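# Stack four magnet blocks from the heap into a tower

## Task

Take four of the magnet blocks lying in the heap and build a single tidy tower of them, one exactly on another, then open the gripper so the robot no longer holds any block.

## Robot and tools

ROBOT. Two arms, left_arm and right_arm, each ending in a parallel two-finger gripper. Their bases sit at (+0.035, +0.283, 0) m for left_arm and (+0.043, -0.334, 0) m for right_arm. The arm names are labels only; in a camera image 'left' does not mean left_arm.

FRAMES. Every printed pose uses one scene frame: origin on the table top midway between the arms, +x pointing out over the table, +z up, left_arm on the +y side. Each gripper has its own axes: its fingers point along +z and close along y. end_effector_position is the spot between the finger pads, roughly 1 cm short of the fingertips. Printed hand positions can be somewhat wrong, more so at long reach.

THE 14-NUMBER ROW. Every motion command is a list of 14 numbers, each between -1 and 1, sent even when one arm stays still: dx, dy, dz, rx, ry, rz, opening for left_arm, then the same seven for right_arm. dx..rz are an offset, not a pose, expressed in that gripper's own axes and measured from the gripper pose shown in the most recent result (before any result in the scene, and for the second or later call inside one reply, from where the arm is when the command begins). Scale: 1.0 equals 0.6 m of translation or 180 degrees of turning; rx, ry, rz form a single rotation vector. Opening is absolute, not an offset: +1 is fully open (0.094 m apart), -1 is shut. Zero offsets do not mean 'stay idle': they pull the arm back to the reference pose.

execute_actions(actions, pictures). actions holds at most one item. An empty list only reports the state (with pictures). An action is {"rows": [...], "steps": n}: up to 15 rows, n from 3 to 15 (default 15), each step 1/30 s; row k is used on step k and the final row repeats to fill the rest. All rows are measured from the same reference pose, not chained. A wait is {"steps": n} with n up to 300, counted from the previous result, so your thinking time is included. pictures: true adds camera images to the result. A rejected call sends nothing.

move(target, speed). target is one 14-number row as above (offsets plus absolute openings). Both grippers travel in straight lines, finishing together, over 0.5 to 10 s; anything longer is cut off at 10 s short of the goal. speed is the top path speed in m/s, 0.002 to 0.5, default 0.25; rotation is capped at twice that value in rad/s. Openings are applied when the move begins. Paths ignore obstacles and the other arm, and a gripper may trail, wander or overshoot the speed, especially when nearly straight-armed. Faster contact hits harder, and aiming deeper past a contact presses harder. The result includes pictures and a 'move:' line giving the ending (done, off_target, moving, held, fault), any limits (paced = the sent pose was clipped; held = a check blocked some steps, after which the arm may lurch fast), and each gripper's distance to its goal. An ending naming one arm means the other finished fine.

wait(seconds): 0 to 10 s with no new command. zoom_image(camera, region): camera is cam_left_wrist or cam_right_wrist (both 504x504 fisheye); region is [x0, y0, x1, y1] pixels from the top-left, no larger than 504 by 504. read_manual(section): only licence texts, no motion. finished_scene(scene): pass the current scene's number to end and grade it; irreversible. Replying without any tool call ends everything.

CONTROL DETAILS. Each step, the commanded pose is clipped to within 70 mm and 16 degrees of the measured pose, then solved by damped inverse kinematics, favouring position over orientation. Far goals therefore need several actions; after an action an arm only drifts on to its last clipped pose. The final 3 steps of each action are held back and run while you think; your next action starts after them. Arms usually stop a centimetre or more low and can sag further under repeated zero offsets: in a reply's first call send the correction back to the wanted pose, zeros afterwards, and raise the aim if it stays low.

RESULT LINES. The state line lists each gripper's position (m) and quat_wxyz. 'Hand target' (only when nothing is held back) is the pose the controller is now chasing. 'pose unreachable' means the clearance check altered or stopped that arm's command; HELD marks steps where your row was not fully sent. grip_measured is the finger opening on the command scale (each gripper may read up to about 1 mm off); the last joint value gives it in metres. FAULT lines report arm stops. Joint limits (rad): waist -2.618..3.054, shoulder 0..3.142, elbow 0..3.142, wrist pitch -1.571..1.571, wrist yaw -1.571..1.571, wrist roll -2.094..2.094.

GRASPING. To keep a block, command an opening below grip_measured; about 0.03 lower holds firmly, smaller gaps hold more gently. Pads push up to roughly 50-62 N and can spike at first contact. Occasional tugs on a held block or nudges to loose ones may occur.

HEAT. Holding loads warms motors even while you think. MOTOR HOT appears at 75 °C; at 90 °C that arm halts for 10 s; at 100 °C it goes limp and drops. Avoid long holds.

AVOID. Blocks leaving the table, the arms colliding or shoving each other, drops, slips, slams and hard pushes. Move smoothly and briskly; release the top block only when the tower is straight and stable.

Each tool is called by a JSON object that holds its "fn" and its "kwargs", one argument or row to a line.

## Session

{"fn": "execute_actions", "kwargs": {
  "actions": []
}}

Scene clock: 0.00 s of 5800.00 s.
left_arm: end_effector_position=(+0.5488, +0.3793, +0.1896) grip_measured=+1.000 end_effector_quat_wxyz=(+0.310, +0.574, +0.743, +0.147) | right_arm: end_effector_position=(+0.1016, -0.4435, +0.1024) grip_measured=+1.000 end_effector_quat_wxyz=(+0.008, +0.986, +0.153, +0.059)
Joint positions: left_arm=[ 0.415  1.983  1.83  -0.78   0.316  1.499  0.094] | right_arm=[-1.246  0.929  0.766 -1.372 -0.115  1.58   0.094]
Joint velocities: left_arm=[-0.002 -0.007 -0.022  0.066 -0.007 -0.022  0.   ] | right_arm=[-0.007  0.002 -0.002  0.022 -0.022 -0.022  0.   ]
Hand target (left_arm): +0.548, +0.377, +0.194; +0.314, +0.573, +0.743, +0.145
Hand target (right_arm): +0.100, -0.445, +0.105; +0.013, +0.987, +0.153, +0.056

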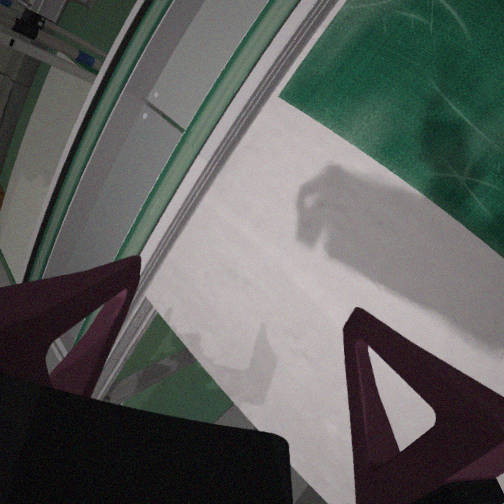

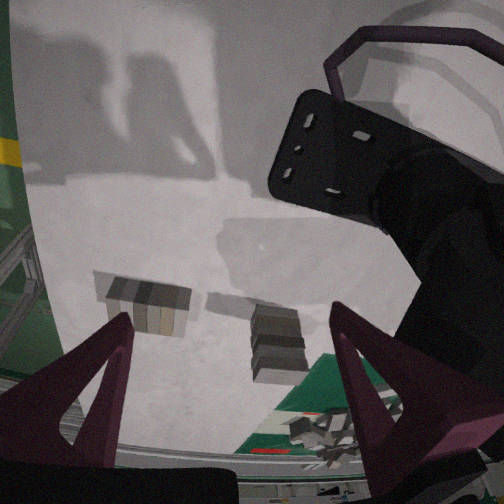

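{"fn": "zoom_image", "kwargs": {
  "camera": "cam_right_wrist",
  "region": [60,250,460,504]
}}

{"fn": "move", "kwargs": {
  "target": [0,0,0,0,0,0,1, 0.62,-0.25,-0.18,0,0,0,1]
}}

Region (60, 250, 460, 504) of cam_right_wrist's 504x504 image, scaled by 1.260, with more detail than that image has; it fills the top 320 rows of this view, and the rest is white.

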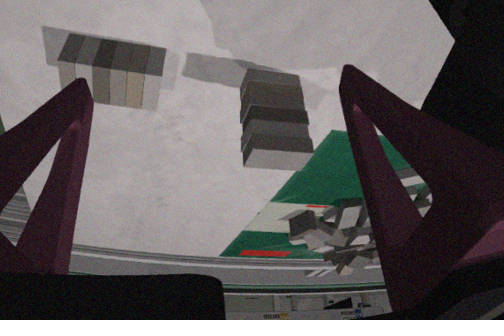

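Scene clock: 2.63 s of 5800.00 s.
left_arm: end_effector_position=(+0.5488, +0.3793, +0.1896) grip_measured=+1.000 end_effector_quat_wxyz=(+0.310, +0.574, +0.743, +0.147) | right_arm: end_effector_position=(+0.3933, -0.1926, +0.2371) grip_measured=+1.000 end_effector_quat_wxyz=(-0.200, +0.784, +0.562, +0.172)
Joint positions: left_arm=[ 0.415  1.983  1.83  -0.78   0.316  1.499  0.094] | right_arm=[ 0.156  1.881  2.007 -1.56  -0.517  2.081  0.094]
Joint velocities: left_arm=[ 0.002 -0.007 -0.017  0.037  0.007  0.007  0.   ] | right_arm=[ 0.002  0.012 -0.012 -0.051  0.007  0.037  0.   ]
Hand target (left_arm): +0.549, +0.379, +0.190; +0.310, +0.574, +0.743, +0.147
Hand target (right_arm): +0.392, -0.192, +0.243; -0.195, +0.785, +0.562, +0.172
Off the commanded pose (left_arm): 0.000 m, 0 deg.
Off the commanded pose (right_arm): 0.011 m, 60 deg; orientation clipped at the last step of the last action.
joint sent to its limit (right arm) — the command would take joint 4 (wrist pitch) past its lower limit and joint 6 (wrist roll) past its upper limit, so those joints were sent only as far as their limits.
Kept back: nothing.
move: off_target (right_arm); limits=paced
camera_calibration (this result's frames):
cam_right_wrist: T_world_to_cam=[[-0.950337, 0.250291, 0.184969, 0.370793], [0.273685, 0.389135, 0.879585, -0.208257], [0.148174, 0.886526, -0.438311, 0.343521], [0, 0, 0, 1]] pos_world=[0.358475, -0.316307, 0.265163]

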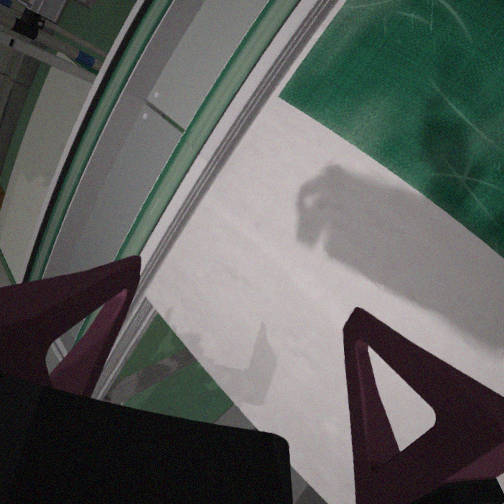

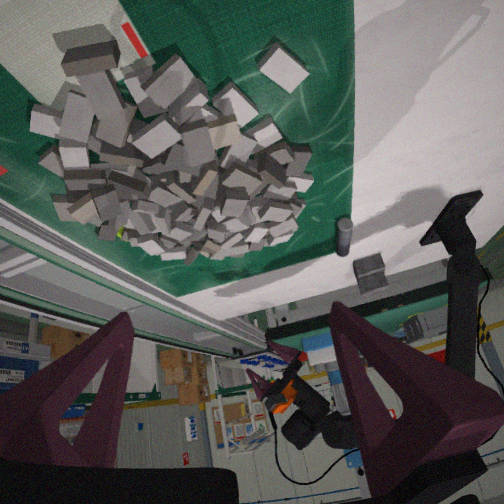

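{"fn": "move", "kwargs": {
  "target": [0,0,0,0,0,0,1, -0.068,-0.096,0.15,-0.137,-0.118,0.386,1]
}}

Scene clock: 8.23 s of 5800.00 s.
left_arm: end_effector_position=(+0.5488, +0.3793, +0.1896) grip_measured=+1.000 end_effector_quat_wxyz=(+0.310, +0.574, +0.743, +0.147) | right_arm: end_effector_position=(+0.3379, -0.1676, +0.1483) grip_measured=+1.000 end_effector_quat_wxyz=(-0.324, +0.785, +0.527, +0.036)
Joint positions: left_arm=[ 0.415  1.983  1.83  -0.78   0.316  1.499  0.094] | right_arm=[ 0.205  1.94   1.67  -1.518 -0.633  2.081  0.094]
Joint velocities: left_arm=[-0.002 -0.012  0.002 -0.037  0.007 -0.022  0.   ] | right_arm=[ 0.002  0.007 -0.002  0.007 -0.081 -0.051  0.   ]
Hand target (left_arm): +0.549, +0.379, +0.190; +0.310, +0.574, +0.743, +0.147
Hand target (right_arm): +0.332, -0.165, +0.147; -0.338, +0.786, +0.518, +0.023
Off the commanded pose (left_arm): 0.000 m, 0 deg.
Off the commanded pose (right_arm): 0.009 m, 77 deg; orientation clipped at the last step of the last action.
joint sent to its limit (right arm) — the command would take joint 6 (wrist roll) past its upper limit, so that joint was sent only as far as its limit.
Kept back: nothing.
move: off_target (right_arm); limits=paced
camera_calibration (this result's frames):
cam_right_wrist: T_world_to_cam=[[-0.827254, 0.191575, 0.528157, 0.226027], [0.559689, 0.362953, 0.744992, -0.205748], [-0.0489741, 0.911901, -0.407477, 0.356925], [0, 0, 0, 1]] pos_world=[0.319616, -0.294104, 0.179342]

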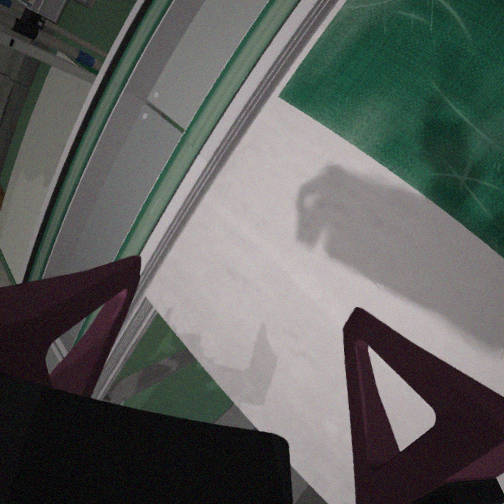

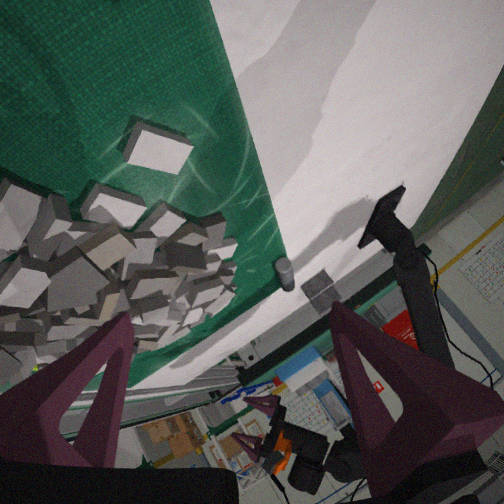

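{"fn": "move", "kwargs": {
  "target": [0,0,0,0,0,0,1, 0,0,0,0.027,-0.247,-0.597,1],
  "speed": 0.4
}}

Scene clock: 11.70 s of 5800.00 s.
left_arm: end_effector_position=(+0.5488, +0.3793, +0.1896) grip_measured=+1.000 end_effector_quat_wxyz=(+0.310, +0.574, +0.743, +0.147) | right_arm: end_effector_position=(+0.3365, -0.1688, +0.1403) grip_measured=+1.000 end_effector_quat_wxyz=(-0.020, +0.006, +1.000, -0.004)
Joint positions: left_arm=[ 0.415  1.983  1.83  -0.78   0.316  1.499  0.094] | right_arm=[ 0.514  1.856  1.681 -1.434 -0.013  0.515  0.094]
Joint velocities: left_arm=[-0.007 -0.012 -0.012 -0.066 -0.007 -0.022  0.   ] | right_arm=[-0.002  0.007 -0.012 -0.037  0.022 -0.007  0.   ]
Hand target (left_arm): +0.549, +0.379, +0.190; +0.310, +0.574, +0.743, +0.147
Hand target (right_arm): +0.337, -0.169, +0.146; -0.003, -0.003, +1.000, -0.004
Off the commanded pose (left_arm): 0.000 m, 0 deg.
Off the commanded pose (right_arm): 0.008 m, 2 deg.
Kept back: nothing.
move: done
camera_calibration (this result's frames):
cam_right_wrist: T_world_to_cam=[[-0.00810706, -0.996561, 0.0824603, -0.184359], [-0.812767, 0.0546058, 0.580024, 0.234304], [-0.582532, -0.0623188, -0.810415, 0.426333], [0, 0, 0, 1]] pos_world=[0.437292, -0.169951, 0.224807]

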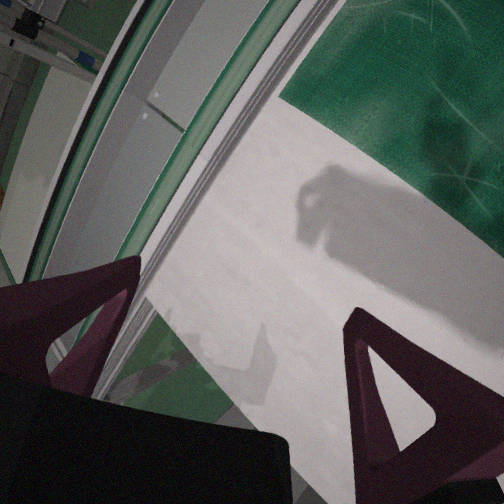

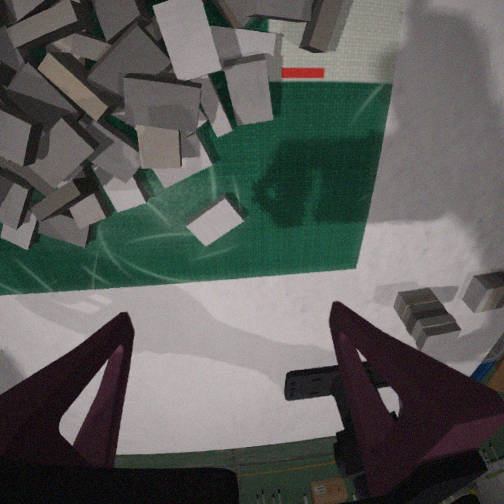

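{"fn": "zoom_image", "kwargs": {
  "camera": "cam_right_wrist",
  "region": [60,0,360,300]
}}

Region (60, 0, 360, 300) of cam_right_wrist's 504x504 image, scaled by 1.680, with more detail than that image has.

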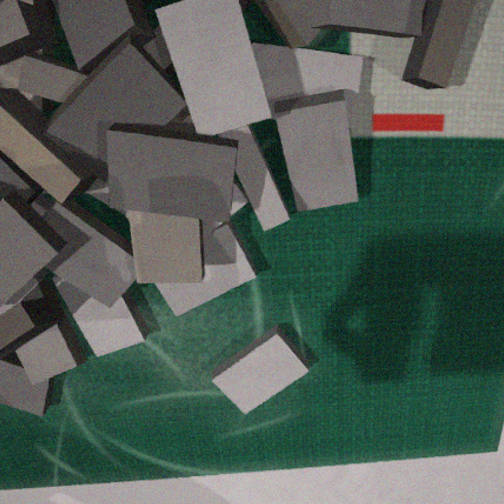

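{"fn": "move", "kwargs": {
  "target": [0,0,0,0,0,0,1, -0.138,-0.025,0.1,0,-0.013,-0.05,-0.04]
}}

Scene clock: 13.17 s of 5800.00 s.
left_arm: end_effector_position=(+0.5488, +0.3793, +0.1896) grip_measured=+1.000 end_effector_quat_wxyz=(+0.310, +0.574, +0.743, +0.147) | right_arm: end_effector_position=(+0.4054, -0.1869, +0.0694) grip_measured=-0.038 end_effector_quat_wxyz=(-0.024, -0.071, +0.997, -0.005)
Joint positions: left_arm=[ 0.415  1.983  1.83  -0.78   0.316  1.499  0.094] | right_arm=[ 0.392  2.097  1.74  -1.263 -0.005  0.24   0.045]
Joint velocities: left_arm=[-0.002 -0.022  0.012  0.037 -0.081  0.007  0.   ] | right_arm=[ 0.012  0.012 -0.007  0.022 -0.022 -0.037 -0.001]
Hand target (left_arm): +0.549, +0.379, +0.190; +0.310, +0.574, +0.743, +0.147
Hand target (right_arm): +0.417, -0.186, +0.079; +0.001, -0.073, +0.997, -0.001
Off the commanded pose (left_arm): 0.000 m, 0 deg.
Off the commanded pose (right_arm): 0.014 m, 3 deg.
Kept back: nothing.
move: off_target (right_arm)
camera_calibration (this result's frames):
cam_right_wrist: T_world_to_cam=[[0.144719, -0.986038, 0.0823705, -0.255941], [-0.806026, -0.0691945, 0.587822, 0.306041], [-0.573915, -0.151462, -0.804786, 0.387311], [0, 0, 0, 1]] pos_world=[0.506, -0.172528, 0.152887]

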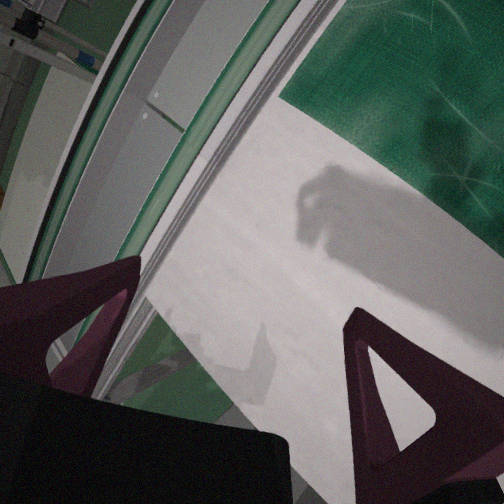

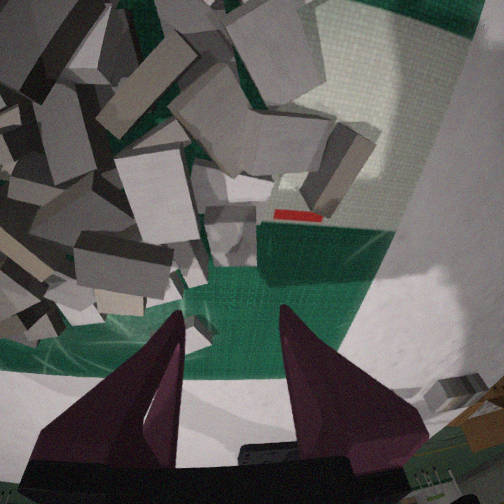

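{"fn": "move", "kwargs": {
  "target": [0,0,0,0,0,0,1, -0.036,-0.002,0.046,0,-0.08,0,-0.1],
  "speed": 0.15
}}

Scene clock: 14.90 s of 5800.00 s.
left_arm: end_effector_position=(+0.5488, +0.3793, +0.1896) grip_measured=+1.000 end_effector_quat_wxyz=(+0.310, +0.574, +0.743, +0.147) | right_arm: end_effector_position=(+0.4227, -0.1877, +0.0386) grip_measured=-0.098 end_effector_quat_wxyz=(+0.084, -0.070, +0.994, +0.008)
Joint positions: left_arm=[ 0.415  1.983  1.83  -0.78   0.316  1.499  0.094] | right_arm=[ 0.392  1.982  1.431 -0.855  0.036  0.238  0.042]
Joint velocities: left_arm=[ 0.007  0.012 -0.022 -0.081  0.095 -0.007  0.   ] | right_arm=[ 0.002 -0.002 -0.007  0.037 -0.037  0.051  0.   ]
Hand target (left_arm): +0.549, +0.379, +0.190; +0.310, +0.574, +0.743, +0.147
Hand target (right_arm): +0.426, -0.186, +0.040; +0.101, -0.073, +0.992, +0.003
Off the commanded pose (left_arm): 0.000 m, 0 deg.
Off the commanded pose (right_arm): 0.004 m, 2 deg.
Kept back: nothing.
move: done
camera_calibration (this result's frames):
cam_right_wrist: T_world_to_cam=[[0.127923, -0.989319, 0.0698764, -0.249762], [-0.912176, -0.0897056, 0.399859, 0.38627], [-0.38932, -0.114891, -0.913909, 0.305406], [0, 0, 0, 1]] pos_world=[0.503198, -0.177356, 0.142112]

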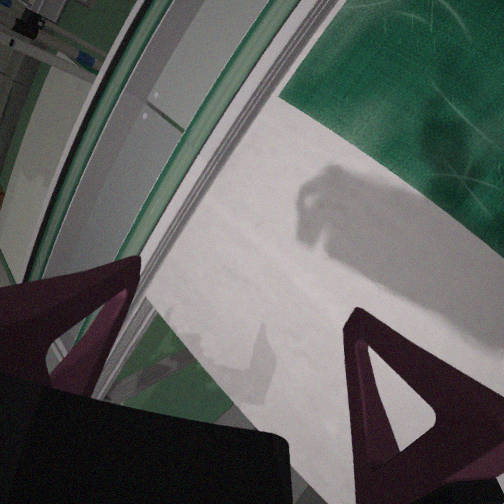

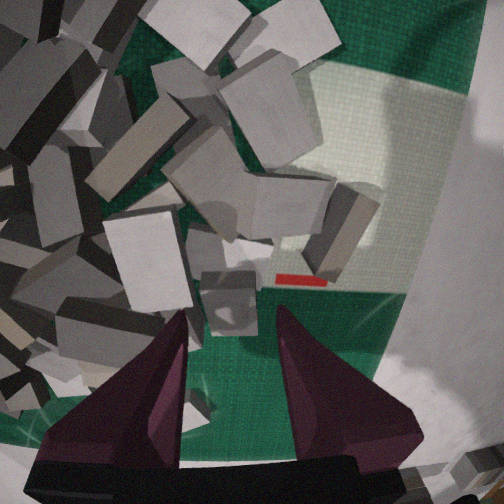

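{"fn": "move", "kwargs": {
  "target": [0,0,0,0,0,0,1, 0.01,0,0.033,0,0,0,-0.24],
  "speed": 0.05
}}

Scene clock: 15.83 s of 5800.00 s.
left_arm: end_effector_position=(+0.5488, +0.3793, +0.1896) grip_measured=+1.000 end_effector_quat_wxyz=(+0.310, +0.574, +0.743, +0.147) | right_arm: end_effector_position=(+0.4226, -0.1854, +0.0367) grip_measured=-0.238 end_effector_quat_wxyz=(+0.089, -0.070, +0.993, +0.016)
Joint positions: left_arm=[ 0.415  1.983  1.83  -0.78   0.316  1.499  0.094] | right_arm=[ 0.392  1.974  1.41  -0.826  0.024  0.238  0.036]
Joint velocities: left_arm=[ 0.002  0.002 -0.012 -0.022  0.051  0.007  0.   ] | right_arm=[-0.017 -0.007 -0.012 -0.007  0.007  0.022  0.   ]
Hand target (left_arm): +0.549, +0.379, +0.190; +0.310, +0.574, +0.743, +0.147
Hand target (right_arm): +0.420, -0.188, +0.019; +0.083, -0.070, +0.994, +0.008
Off the commanded pose (left_arm): 0.000 m, 0 deg.
Off the commanded pose (right_arm): 0.019 m, 1 deg.
Kept back: nothing.
move: off_target (right_arm)
camera_calibration (this result's frames):
cam_right_wrist: T_world_to_cam=[[0.129399, -0.990096, 0.0544544, -0.247526], [-0.915801, -0.0982714, 0.389423, 0.387522], [-0.380215, -0.10026, -0.919448, 0.302977], [0, 0, 0, 1]] pos_world=[0.50212, -0.176616, 0.141141]

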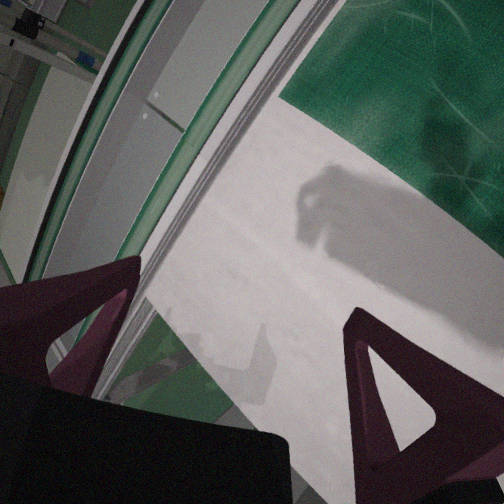

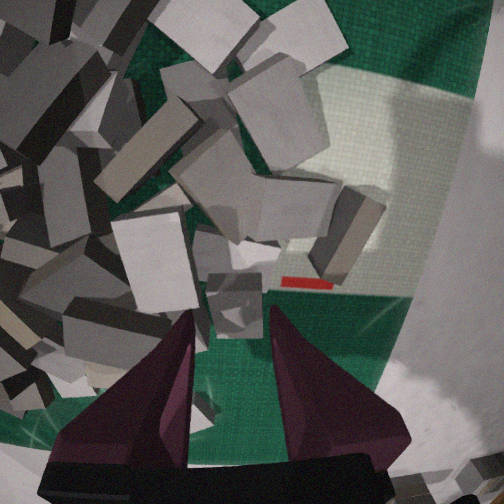

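{"fn": "move", "kwargs": {
  "target": [0,0,0,0,0,0,1, 0.004,-0.012,-0.008,0,0,0,-0.24],
  "speed": 0.05
}}

{"fn": "zoom_image", "kwargs": {
  "camera": "cam_right_wrist",
  "region": [130,220,330,420]
}}

Scene clock: 16.77 s of 5800.00 s.
left_arm: end_effector_position=(+0.5488, +0.3793, +0.1896) grip_measured=+1.000 end_effector_quat_wxyz=(+0.310, +0.574, +0.743, +0.147) | right_arm: end_effector_position=(+0.4228, -0.1856, +0.0379) grip_measured=-0.238 end_effector_quat_wxyz=(+0.090, -0.073, +0.993, +0.019)
Joint positions: left_arm=[ 0.415  1.983  1.83  -0.78   0.316  1.499  0.094] | right_arm=[ 0.388  1.971  1.41  -0.826  0.017  0.231  0.036]
Joint velocities: left_arm=[-0.007  0.007 -0.002 -0.037  0.037 -0.007  0.   ] | right_arm=[-0.002  0.012 -0.007 -0.007  0.022 -0.007  0.   ]
Hand target (left_arm): +0.549, +0.379, +0.190; +0.310, +0.574, +0.743, +0.147
Hand target (right_arm): +0.420, -0.193, +0.041; +0.089, -0.070, +0.993, +0.016
Off the commanded pose (left_arm): 0.000 m, 0 deg.
Off the commanded pose (right_arm): 0.008 m, 0 deg.
Kept back: nothing.
move: done
camera_calibration (this result's frames):
cam_right_wrist: T_world_to_cam=[[0.134193, -0.989746, 0.0489307, -0.249563], [-0.915488, -0.104922, 0.388425, 0.385845], [-0.379308, -0.0969192, -0.92018, 0.304362], [0, 0, 0, 1]] pos_world=[0.502173, -0.177023, 0.142407]

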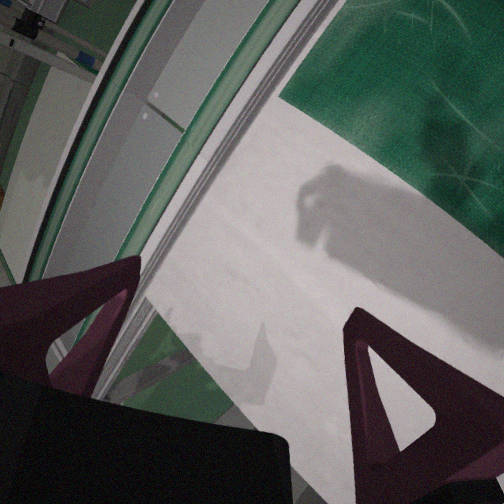

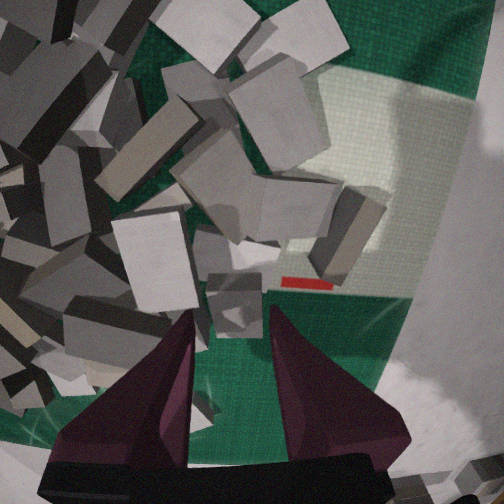

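Region (130, 220, 330, 420) of cam_right_wrist's 504x504 image, scaled by 2.520, with more detail than that image has.

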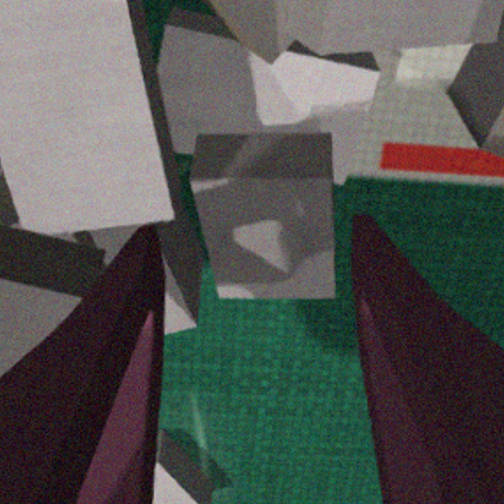

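{"fn": "move", "kwargs": {
  "target": [0,0,0,0,0,0,1, 0.005,-0.008,-0.065,0,0,0,-0.15],
  "speed": 0.15
}}

{"fn": "move", "kwargs": {
  "target": [0,0,0,0,0,0,1, -0.075,0.055,0,0,0.04,-0.02,-0.15],
  "speed": 0.15
}}

Scene clock: 17.97 s of 5800.00 s.
left_arm: end_effector_position=(+0.5488, +0.3793, +0.1896) grip_measured=+1.000 end_effector_quat_wxyz=(+0.310, +0.574, +0.743, +0.147) | right_arm: end_effector_position=(+0.4043, -0.1935, +0.0596) grip_measured=-0.152 end_effector_quat_wxyz=(+0.069, -0.073, +0.995, +0.011)
Joint positions: left_arm=[ 0.415  1.983  1.83  -0.78   0.316  1.499  0.094] | right_arm=[ 0.388  1.912  1.424 -0.944  0.02   0.23   0.04 ]
Joint velocities: left_arm=[-0.012 -0.007 -0.007 -0.037 -0.037  0.066  0.   ] | right_arm=[ 0.007  0.012 -0.007  0.066 -0.022  0.007  0.   ]
Hand target (left_arm): +0.549, +0.379, +0.190; +0.310, +0.574, +0.743, +0.147
Hand target (right_arm): +0.413, -0.192, +0.075; +0.090, -0.073, +0.993, +0.019
Off the commanded pose (left_arm): 0.000 m, 0 deg.
Off the commanded pose (right_arm): 0.019 m, 3 deg.
Kept back: nothing.
move: off_target (right_arm)
camera_calibration (this result's frames):
cam_right_wrist: T_world_to_cam=[[0.136288, -0.988701, 0.0624154, -0.25744], [-0.899346, -0.0970571, 0.426329, 0.352379], [-0.415454, -0.114237, -0.902412, 0.32679], [0, 0, 0, 1]] pos_world=[0.487763, -0.182999, 0.160738]

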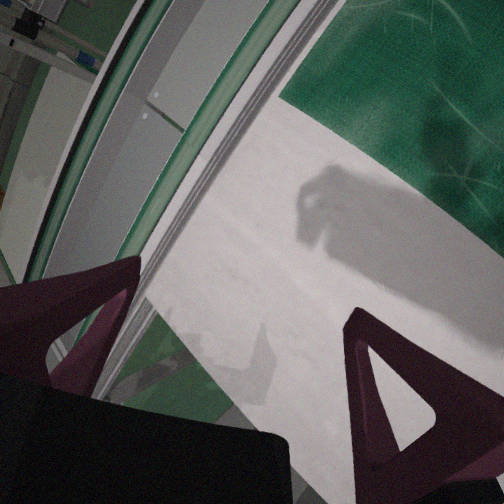

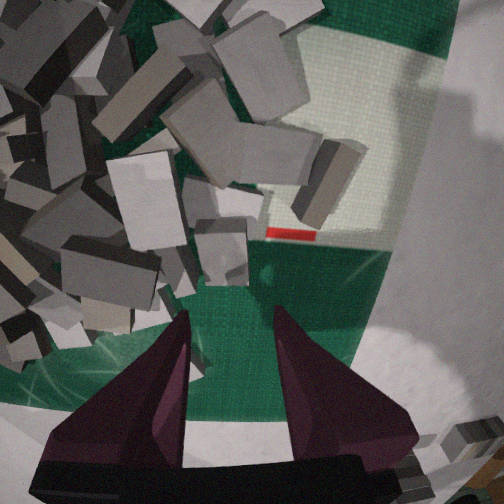

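Scene clock: 19.13 s of 5800.00 s.
left_arm: end_effector_position=(+0.5488, +0.3793, +0.1896) grip_measured=+1.000 end_effector_quat_wxyz=(+0.310, +0.574, +0.743, +0.147) | right_arm: end_effector_position=(+0.4399, -0.1617, +0.0615) grip_measured=-0.152 end_effector_quat_wxyz=(-0.002, -0.097, +0.995, -0.002)
Joint positions: left_arm=[ 0.415  1.983  1.83  -0.78   0.316  1.499  0.094] | right_arm=[ 0.419  2.232  1.925 -1.269  0.003  0.215  0.04 ]
Joint velocities: left_arm=[-0.012 -0.017 -0.002  0.022 -0.022 -0.007  0.   ] | right_arm=[-0.007 -0.007 -0.017 -0.007 -0.037  0.007  0.001]
Hand target (left_arm): +0.549, +0.379, +0.190; +0.310, +0.574, +0.743, +0.147
Hand target (right_arm): +0.444, -0.155, +0.068; +0.007, -0.104, +0.995, +0.005
Off the commanded pose (left_arm): 0.000 m, 0 deg.
Off the commanded pose (right_arm): 0.009 m, 2 deg.
Kept back: nothing.
move: done
camera_calibration (this result's frames):
cam_right_wrist: T_world_to_cam=[[0.192416, -0.978092, 0.0794488, -0.254993], [-0.82558, -0.117583, 0.551899, 0.343188], [-0.530466, -0.171786, -0.830118, 0.383776], [0, 0, 0, 1]] pos_world=[0.535974, -0.143126, 0.149433]

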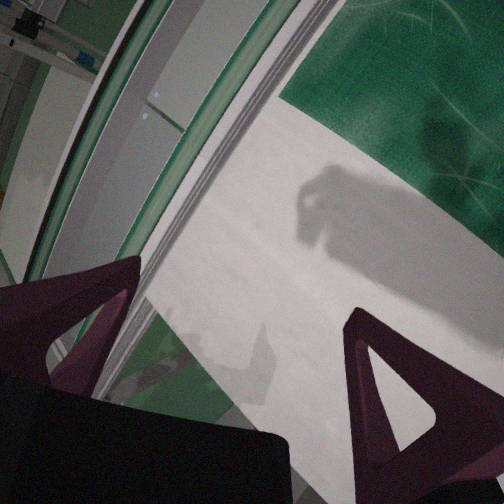

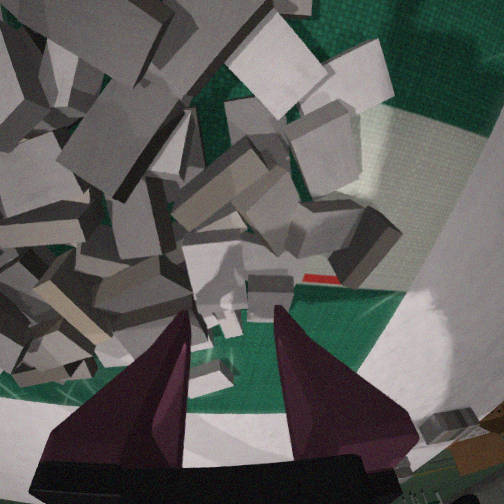

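{"fn": "move", "kwargs": {
  "target": [0,0,0,0,0,0,1, -0.03,0.024,-0.008,0,0,0,-0.15],
  "speed": 0.08
}}

Scene clock: 20.33 s of 5800.00 s.
left_arm: end_effector_position=(+0.5488, +0.3793, +0.1896) grip_measured=+1.000 end_effector_quat_wxyz=(+0.310, +0.574, +0.743, +0.147) | right_arm: end_effector_position=(+0.4510, -0.1500, +0.0606) grip_measured=-0.152 end_effector_quat_wxyz=(-0.012, -0.096, +0.995, -0.006)
Joint positions: left_arm=[ 0.415  1.983  1.83  -0.78   0.316  1.499  0.094] | right_arm=[ 0.433  2.33   2.085 -1.352  0.003  0.23   0.04 ]
Joint velocities: left_arm=[-0.007 -0.007  0.002  0.022 -0.007 -0.022  0.   ] | right_arm=[ 0.007 -0.017 -0.012 -0.037  0.051 -0.022 -0.   ]
Hand target (left_arm): +0.549, +0.379, +0.190; +0.310, +0.574, +0.743, +0.147
Hand target (right_arm): +0.455, -0.144, +0.067; -0.002, -0.097, +0.995, -0.002
Off the commanded pose (left_arm): 0.000 m, 0 deg.
Off the commanded pose (right_arm): 0.009 m, 1 deg.
Kept back: nothing.
move: done
camera_calibration (this result's frames):
cam_right_wrist: T_world_to_cam=[[0.193231, -0.977528, 0.0842612, -0.246195], [-0.814993, -0.112096, 0.568525, 0.349299], [-0.546304, -0.178529, -0.818339, 0.396308], [0, 0, 0, 1]] pos_world=[0.548753, -0.130755, 0.146474]

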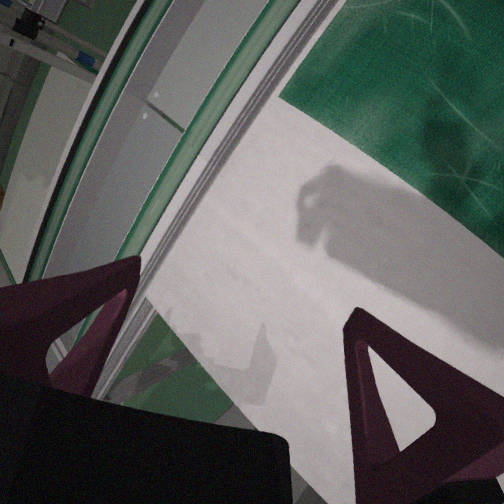

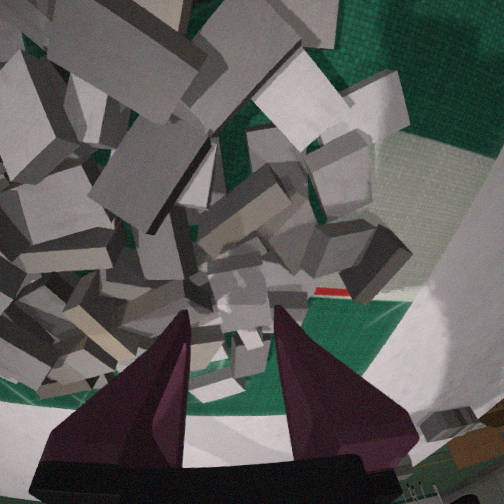

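{"fn": "move", "kwargs": {
  "target": [0,0,0,0,0,0,1, -0.005,-0.006,0.036,0,-0.006,0,-0.15],
  "speed": 0.05
}}

{"fn": "zoom_image", "kwargs": {
  "camera": "cam_right_wrist",
  "region": [130,220,330,420]
}}

Scene clock: 21.27 s of 5800.00 s.
left_arm: end_effector_position=(+0.5488, +0.3793, +0.1896) grip_measured=+1.000 end_effector_quat_wxyz=(+0.310, +0.574, +0.743, +0.147) | right_arm: end_effector_position=(+0.4521, -0.1506, +0.0511) grip_measured=-0.152 end_effector_quat_wxyz=(-0.003, -0.097, +0.995, -0.003)
Joint positions: left_arm=[ 0.415  1.983  1.83  -0.78   0.316  1.499  0.094] | right_arm=[ 0.432  2.312  2.016 -1.283  0.005  0.227  0.04 ]
Joint velocities: left_arm=[ 0.002  0.012  0.012 -0.051 -0.022 -0.037  0.   ] | right_arm=[ 0.007  0.012 -0.007 -0.007  0.007 -0.051 -0.001]
Hand target (left_arm): +0.549, +0.379, +0.190; +0.310, +0.574, +0.743, +0.147
Hand target (right_arm): +0.454, -0.154, +0.039; -0.003, -0.096, +0.995, -0.005
Off the commanded pose (left_arm): 0.000 m, 0 deg.
Off the commanded pose (right_arm): 0.013 m, 0 deg.
Kept back: nothing.
move: off_target (right_arm)
camera_calibration (this result's frames):
cam_right_wrist: T_world_to_cam=[[0.193631, -0.977691, 0.0814125, -0.246197], [-0.824859, -0.117311, 0.553034, 0.360029], [-0.531145, -0.174238, -0.829172, 0.383422], [0, 0, 0, 1]] pos_world=[0.548297, -0.131663, 0.138858]

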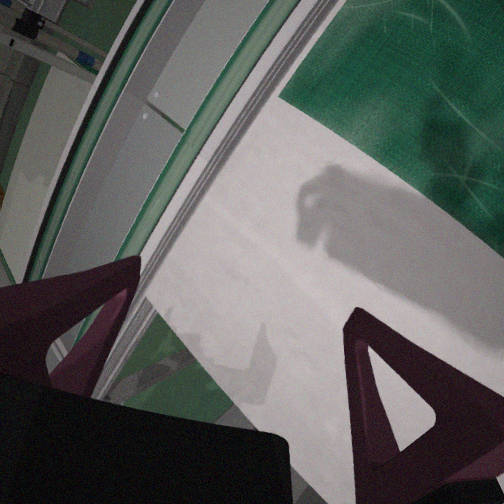

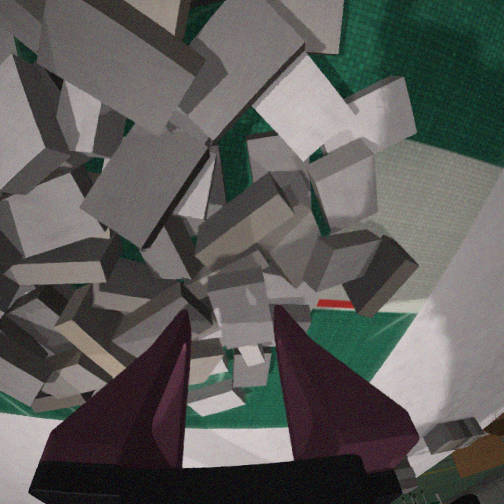

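Region (130, 220, 330, 420) of cam_right_wrist's 504x504 image, scaled by 2.520, with more detail than that image has.

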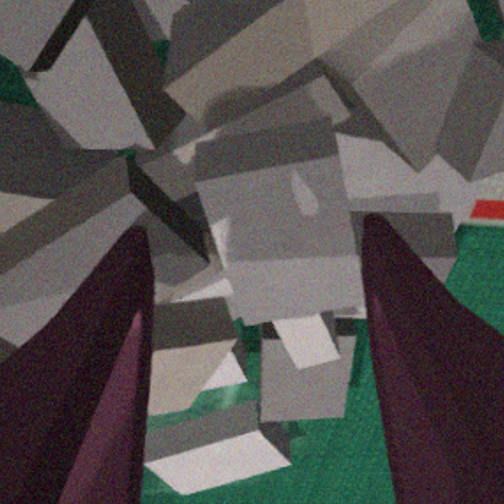

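{"fn": "move", "kwargs": {
  "target": [0,0,0,0,0,0,1, -0.008,-0.028,-0.025,0,0,-0.035,-0.25],
  "speed": 0.05
}}

{"fn": "zoom_image", "kwargs": {
  "camera": "cam_right_wrist",
  "region": [130,220,330,420]
}}

Scene clock: 22.87 s of 5800.00 s.
left_arm: end_effector_position=(+0.5488, +0.3793, +0.1896) grip_measured=+1.000 end_effector_quat_wxyz=(+0.310, +0.574, +0.743, +0.147) | right_arm: end_effector_position=(+0.4518, -0.1625, +0.0598) grip_measured=-0.248 end_effector_quat_wxyz=(-0.014, -0.152, +0.988, -0.002)
Joint positions: left_arm=[ 0.415  1.983  1.83  -0.78   0.316  1.499  0.094] | right_arm=[ 0.404  2.311  2.049 -1.338 -0.003  0.089  0.035]
Joint velocities: left_arm=[-0.012  0.002  0.007 -0.037  0.066  0.037  0.   ] | right_arm=[-0.007 -0.002 -0.007  0.037  0.051 -0.11   0.001]
Hand target (left_arm): +0.549, +0.379, +0.190; +0.310, +0.574, +0.743, +0.147
Hand target (right_arm): +0.460, -0.166, +0.066; -0.003, -0.152, +0.988, -0.003
Off the commanded pose (left_arm): 0.000 m, 0 deg.
Off the commanded pose (right_arm): 0.011 m, 1 deg.
Kept back: nothing.
move: off_target (right_arm)
camera_calibration (this result's frames):
cam_right_wrist: T_world_to_cam=[[0.301339, -0.950583, 0.0747465, -0.302415], [-0.793937, -0.206721, 0.571779, 0.323951], [-0.528071, -0.231643, -0.816996, 0.376943], [0, 0, 0, 1]] pos_world=[0.54738, -0.133187, 0.145337]

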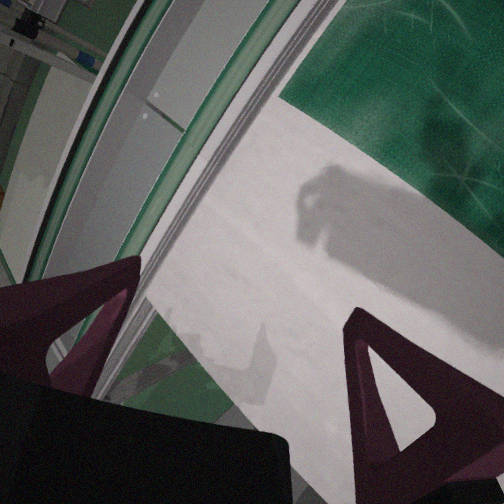

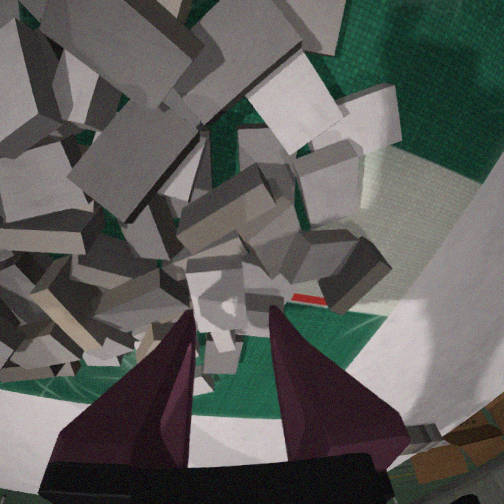

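Region (130, 220, 330, 420) of cam_right_wrist's 504x504 image, scaled by 2.520, with more detail than that image has.

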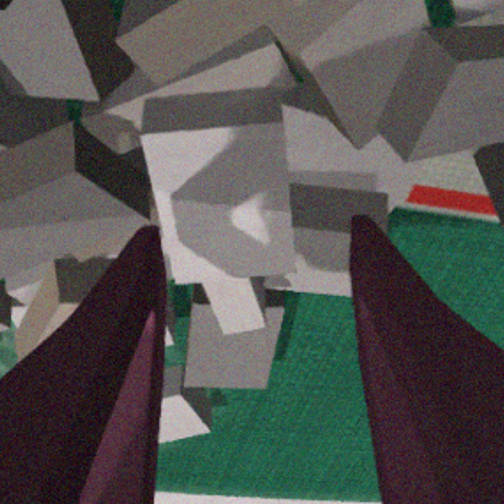

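{"fn": "move", "kwargs": {
  "target": [0,0,0,0,0,0,1, -0.014,0.018,-0.008,0,-0.007,0,-0.25],
  "speed": 0.05
}}

{"fn": "zoom_image", "kwargs": {
  "camera": "cam_right_wrist",
  "region": [130,220,330,420]
}}

Scene clock: 23.90 s of 5800.00 s.
left_arm: end_effector_position=(+0.5488, +0.3793, +0.1896) grip_measured=+1.000 end_effector_quat_wxyz=(+0.310, +0.574, +0.743, +0.147) | right_arm: end_effector_position=(+0.4521, -0.1554, +0.0580) grip_measured=-0.248 end_effector_quat_wxyz=(-0.015, -0.152, +0.988, -0.002)
Joint positions: left_arm=[ 0.415  1.983  1.83  -0.78   0.316  1.499  0.094] | right_arm=[ 0.419  2.328  2.071 -1.344 -0.003  0.104  0.035]
Joint velocities: left_arm=[-0.012 -0.007 -0.027 -0.007 -0.007  0.037  0.   ] | right_arm=[ 0.007  0.007 -0.007 -0.066 -0.007  0.022  0.001]
Hand target (left_arm): +0.549, +0.379, +0.190; +0.310, +0.574, +0.743, +0.147
Hand target (right_arm): +0.457, -0.150, +0.064; -0.003, -0.152, +0.988, -0.000
Off the commanded pose (left_arm): 0.000 m, 0 deg.
Off the commanded pose (right_arm): 0.010 m, 1 deg.
Kept back: nothing.
move: done
camera_calibration (this result's frames):
cam_right_wrist: T_world_to_cam=[[0.301415, -0.950517, 0.0752769, -0.295652], [-0.793403, -0.206238, 0.572693, 0.326469], [-0.528829, -0.232343, -0.816307, 0.377442], [0, 0, 0, 1]] pos_world=[0.547738, -0.125996, 0.143398]

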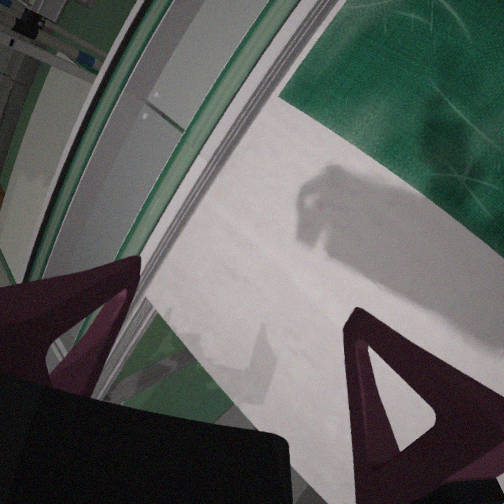

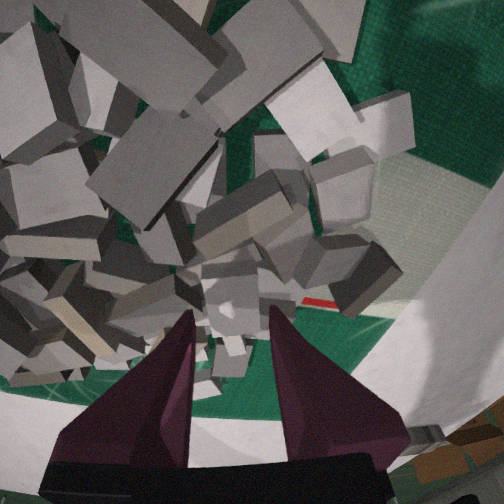

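Region (130, 220, 330, 420) of cam_right_wrist's 504x504 image, scaled by 2.520, with more detail than that image has.

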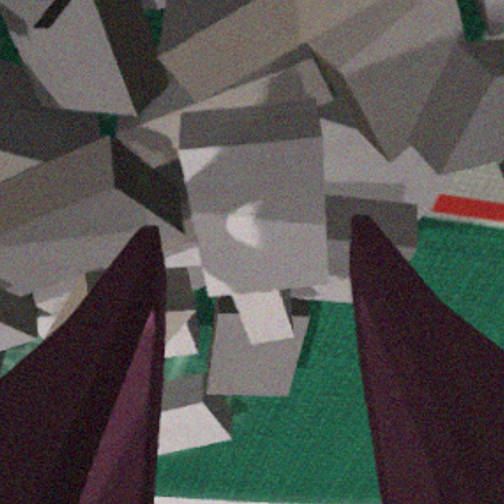

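Centered.

{"fn": "move", "kwargs": {
  "target": [0,0,0,0,0,0,1, -0.005,0,0.035,0,-0.008,0,-0.25],
  "speed": 0.05
}}

{"fn": "zoom_image", "kwargs": {
  "camera": "cam_right_wrist",
  "region": [130,220,330,420]
}}

Scene clock: 24.83 s of 5800.00 s.
left_arm: end_effector_position=(+0.5488, +0.3793, +0.1896) grip_measured=+1.000 end_effector_quat_wxyz=(+0.310, +0.574, +0.743, +0.147) | right_arm: end_effector_position=(+0.4517, -0.1570, +0.0397) grip_measured=-0.248 end_effector_quat_wxyz=(-0.012, -0.151, +0.988, -0.005)
Joint positions: left_arm=[ 0.415  1.983  1.83  -0.78   0.316  1.499  0.094] | right_arm=[ 0.419  2.324  1.992 -1.265  0.004  0.105  0.035]
Joint velocities: left_arm=[ 0.007 -0.007 -0.002 -0.022  0.037 -0.022  0.   ] | right_arm=[-0.012  0.002  0.002 -0.051 -0.037 -0.022 -0.001]
Hand target (left_arm): +0.549, +0.379, +0.190; +0.310, +0.574, +0.743, +0.147
Hand target (right_arm): +0.455, -0.155, +0.037; -0.003, -0.152, +0.988, -0.001
Off the commanded pose (left_arm): 0.000 m, 0 deg.
Off the commanded pose (right_arm): 0.005 m, 1 deg.
Kept back: nothing.
move: done
camera_calibration (this result's frames):
cam_right_wrist: T_world_to_cam=[[0.300436, -0.950256, 0.0821741, -0.295452], [-0.796765, -0.202679, 0.569286, 0.338488], [-0.524312, -0.236508, -0.818022, 0.359333], [0, 0, 0, 1]] pos_world=[0.546862, -0.127165, 0.125524]

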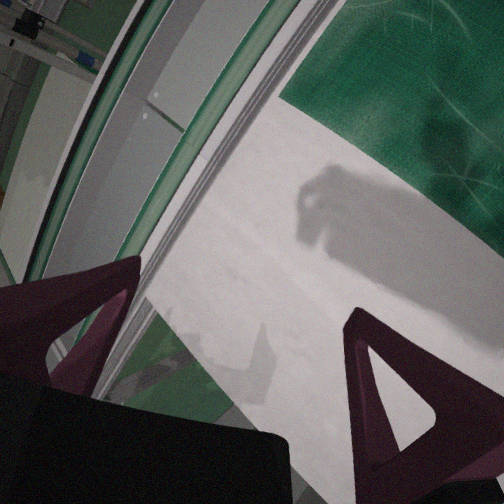

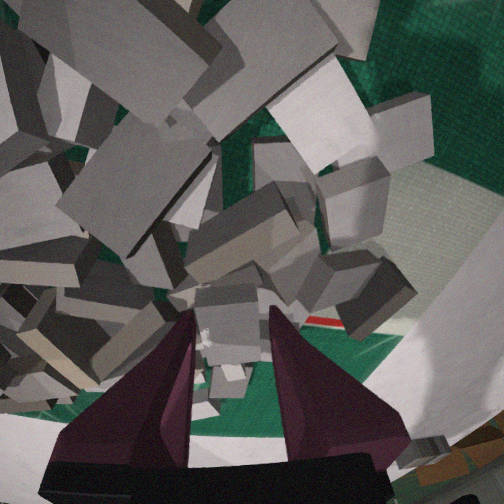

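Region (130, 220, 330, 420) of cam_right_wrist's 504x504 image, scaled by 2.520, with more detail than that image has.

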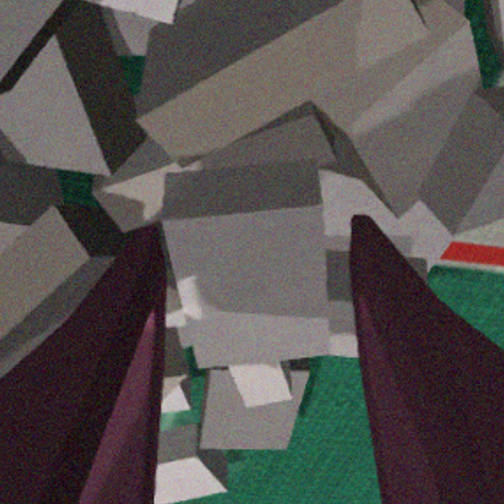

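{"fn": "move", "kwargs": {
  "target": [0,0,0,0,0,0,1, 0,0,0.012,0,0,0,-0.28],
  "speed": 0.03
}}

{"fn": "move", "kwargs": {
  "target": [0,0,0,0,0,0,1, 0,0,0,0,0,0,-0.51]
}}

Scene clock: 25.77 s of 5800.00 s.
left_arm: end_effector_position=(+0.5488, +0.3793, +0.1896) grip_measured=+1.000 end_effector_quat_wxyz=(+0.310, +0.574, +0.743, +0.147) | right_arm: end_effector_position=(+0.4514, -0.1567, +0.0396) grip_measured=-0.278 end_effector_quat_wxyz=(-0.013, -0.151, +0.988, -0.004)
Joint positions: left_arm=[ 0.415  1.983  1.83  -0.78   0.316  1.499  0.094] | right_arm=[ 0.419  2.324  1.992 -1.266  0.002  0.105  0.034]
Joint velocities: left_arm=[ 0.002 -0.007  0.002 -0.066 -0.007  0.051  0.   ] | right_arm=[ 0.002 -0.007 -0.012 -0.037  0.022  0.037  0.001]
Hand target (left_arm): +0.549, +0.379, +0.190; +0.310, +0.574, +0.743, +0.147
Hand target (right_arm): +0.451, -0.157, +0.033; -0.013, -0.151, +0.988, -0.006
Off the commanded pose (left_arm): 0.000 m, 0 deg.
Off the commanded pose (right_arm): 0.007 m, 0 deg.
Kept back: nothing.
move: done
camera_calibration (this result's frames):
cam_right_wrist: T_world_to_cam=[[0.300508, -0.95042, 0.0799831, -0.295031], [-0.795861, -0.203653, 0.570203, 0.337728], [-0.525643, -0.235006, -0.817601, 0.359966], [0, 0, 0, 1]] pos_world=[0.546658, -0.12703, 0.125333]

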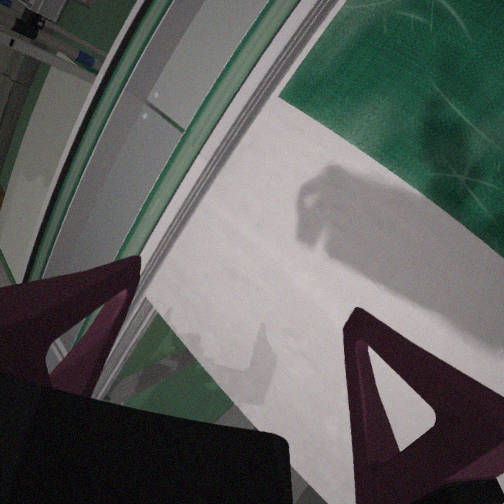

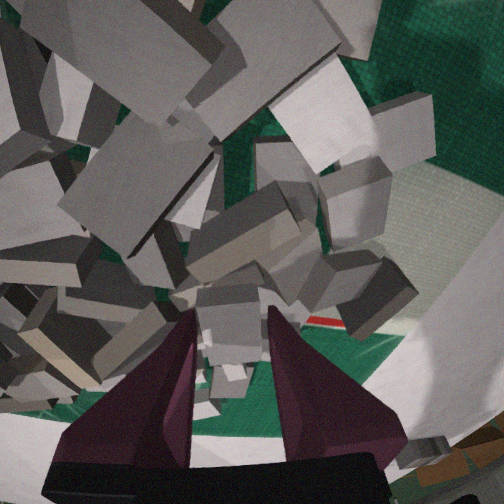

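Scene clock: 26.27 s of 5800.00 s.
left_arm: end_effector_position=(+0.5488, +0.3793, +0.1896) grip_measured=+1.000 end_effector_quat_wxyz=(+0.310, +0.574, +0.743, +0.147) | right_arm: end_effector_position=(+0.4511, -0.1560, +0.0396) grip_measured=-0.474 end_effector_quat_wxyz=(-0.014, -0.151, +0.988, -0.002)
Joint positions: left_arm=[ 0.415  1.983  1.83  -0.78   0.316  1.499  0.094] | right_arm=[ 0.419  2.324  1.992 -1.266 -0.002  0.105  0.025]
Joint velocities: left_arm=[-0.002 -0.007 -0.007 -0.007  0.022 -0.037  0.   ] | right_arm=[-0.007 -0.012  0.002  0.051  0.022 -0.007  0.   ]
Hand target (left_arm): +0.549, +0.379, +0.190; +0.310, +0.574, +0.743, +0.147
Hand target (right_arm): +0.451, -0.157, +0.040; -0.013, -0.151, +0.988, -0.004
Off the commanded pose (left_arm): 0.000 m, 0 deg.
Off the commanded pose (right_arm): 0.001 m, 0 deg.
Kept back: nothing.
move: done
camera_calibration (this result's frames):
cam_right_wrist: T_world_to_cam=[[0.300528, -0.950754, 0.0758231, -0.294186], [-0.794934, -0.205758, 0.57074, 0.336864], [-0.527032, -0.231798, -0.817623, 0.361099], [0, 0, 0, 1]] pos_world=[0.546507, -0.126684, 0.125287]

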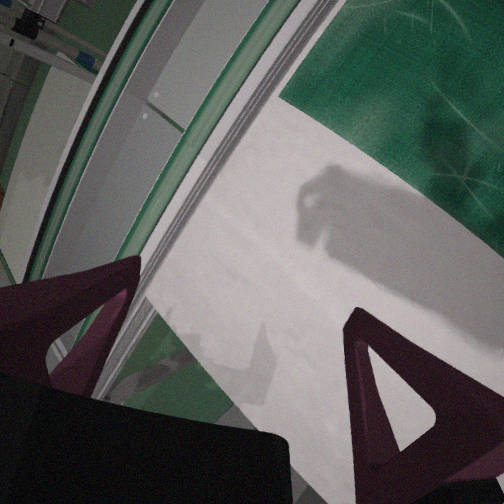

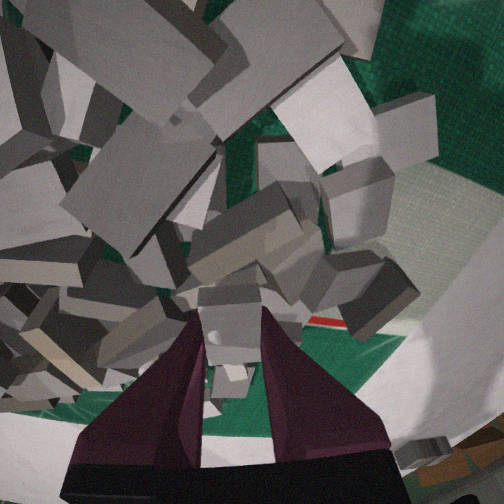

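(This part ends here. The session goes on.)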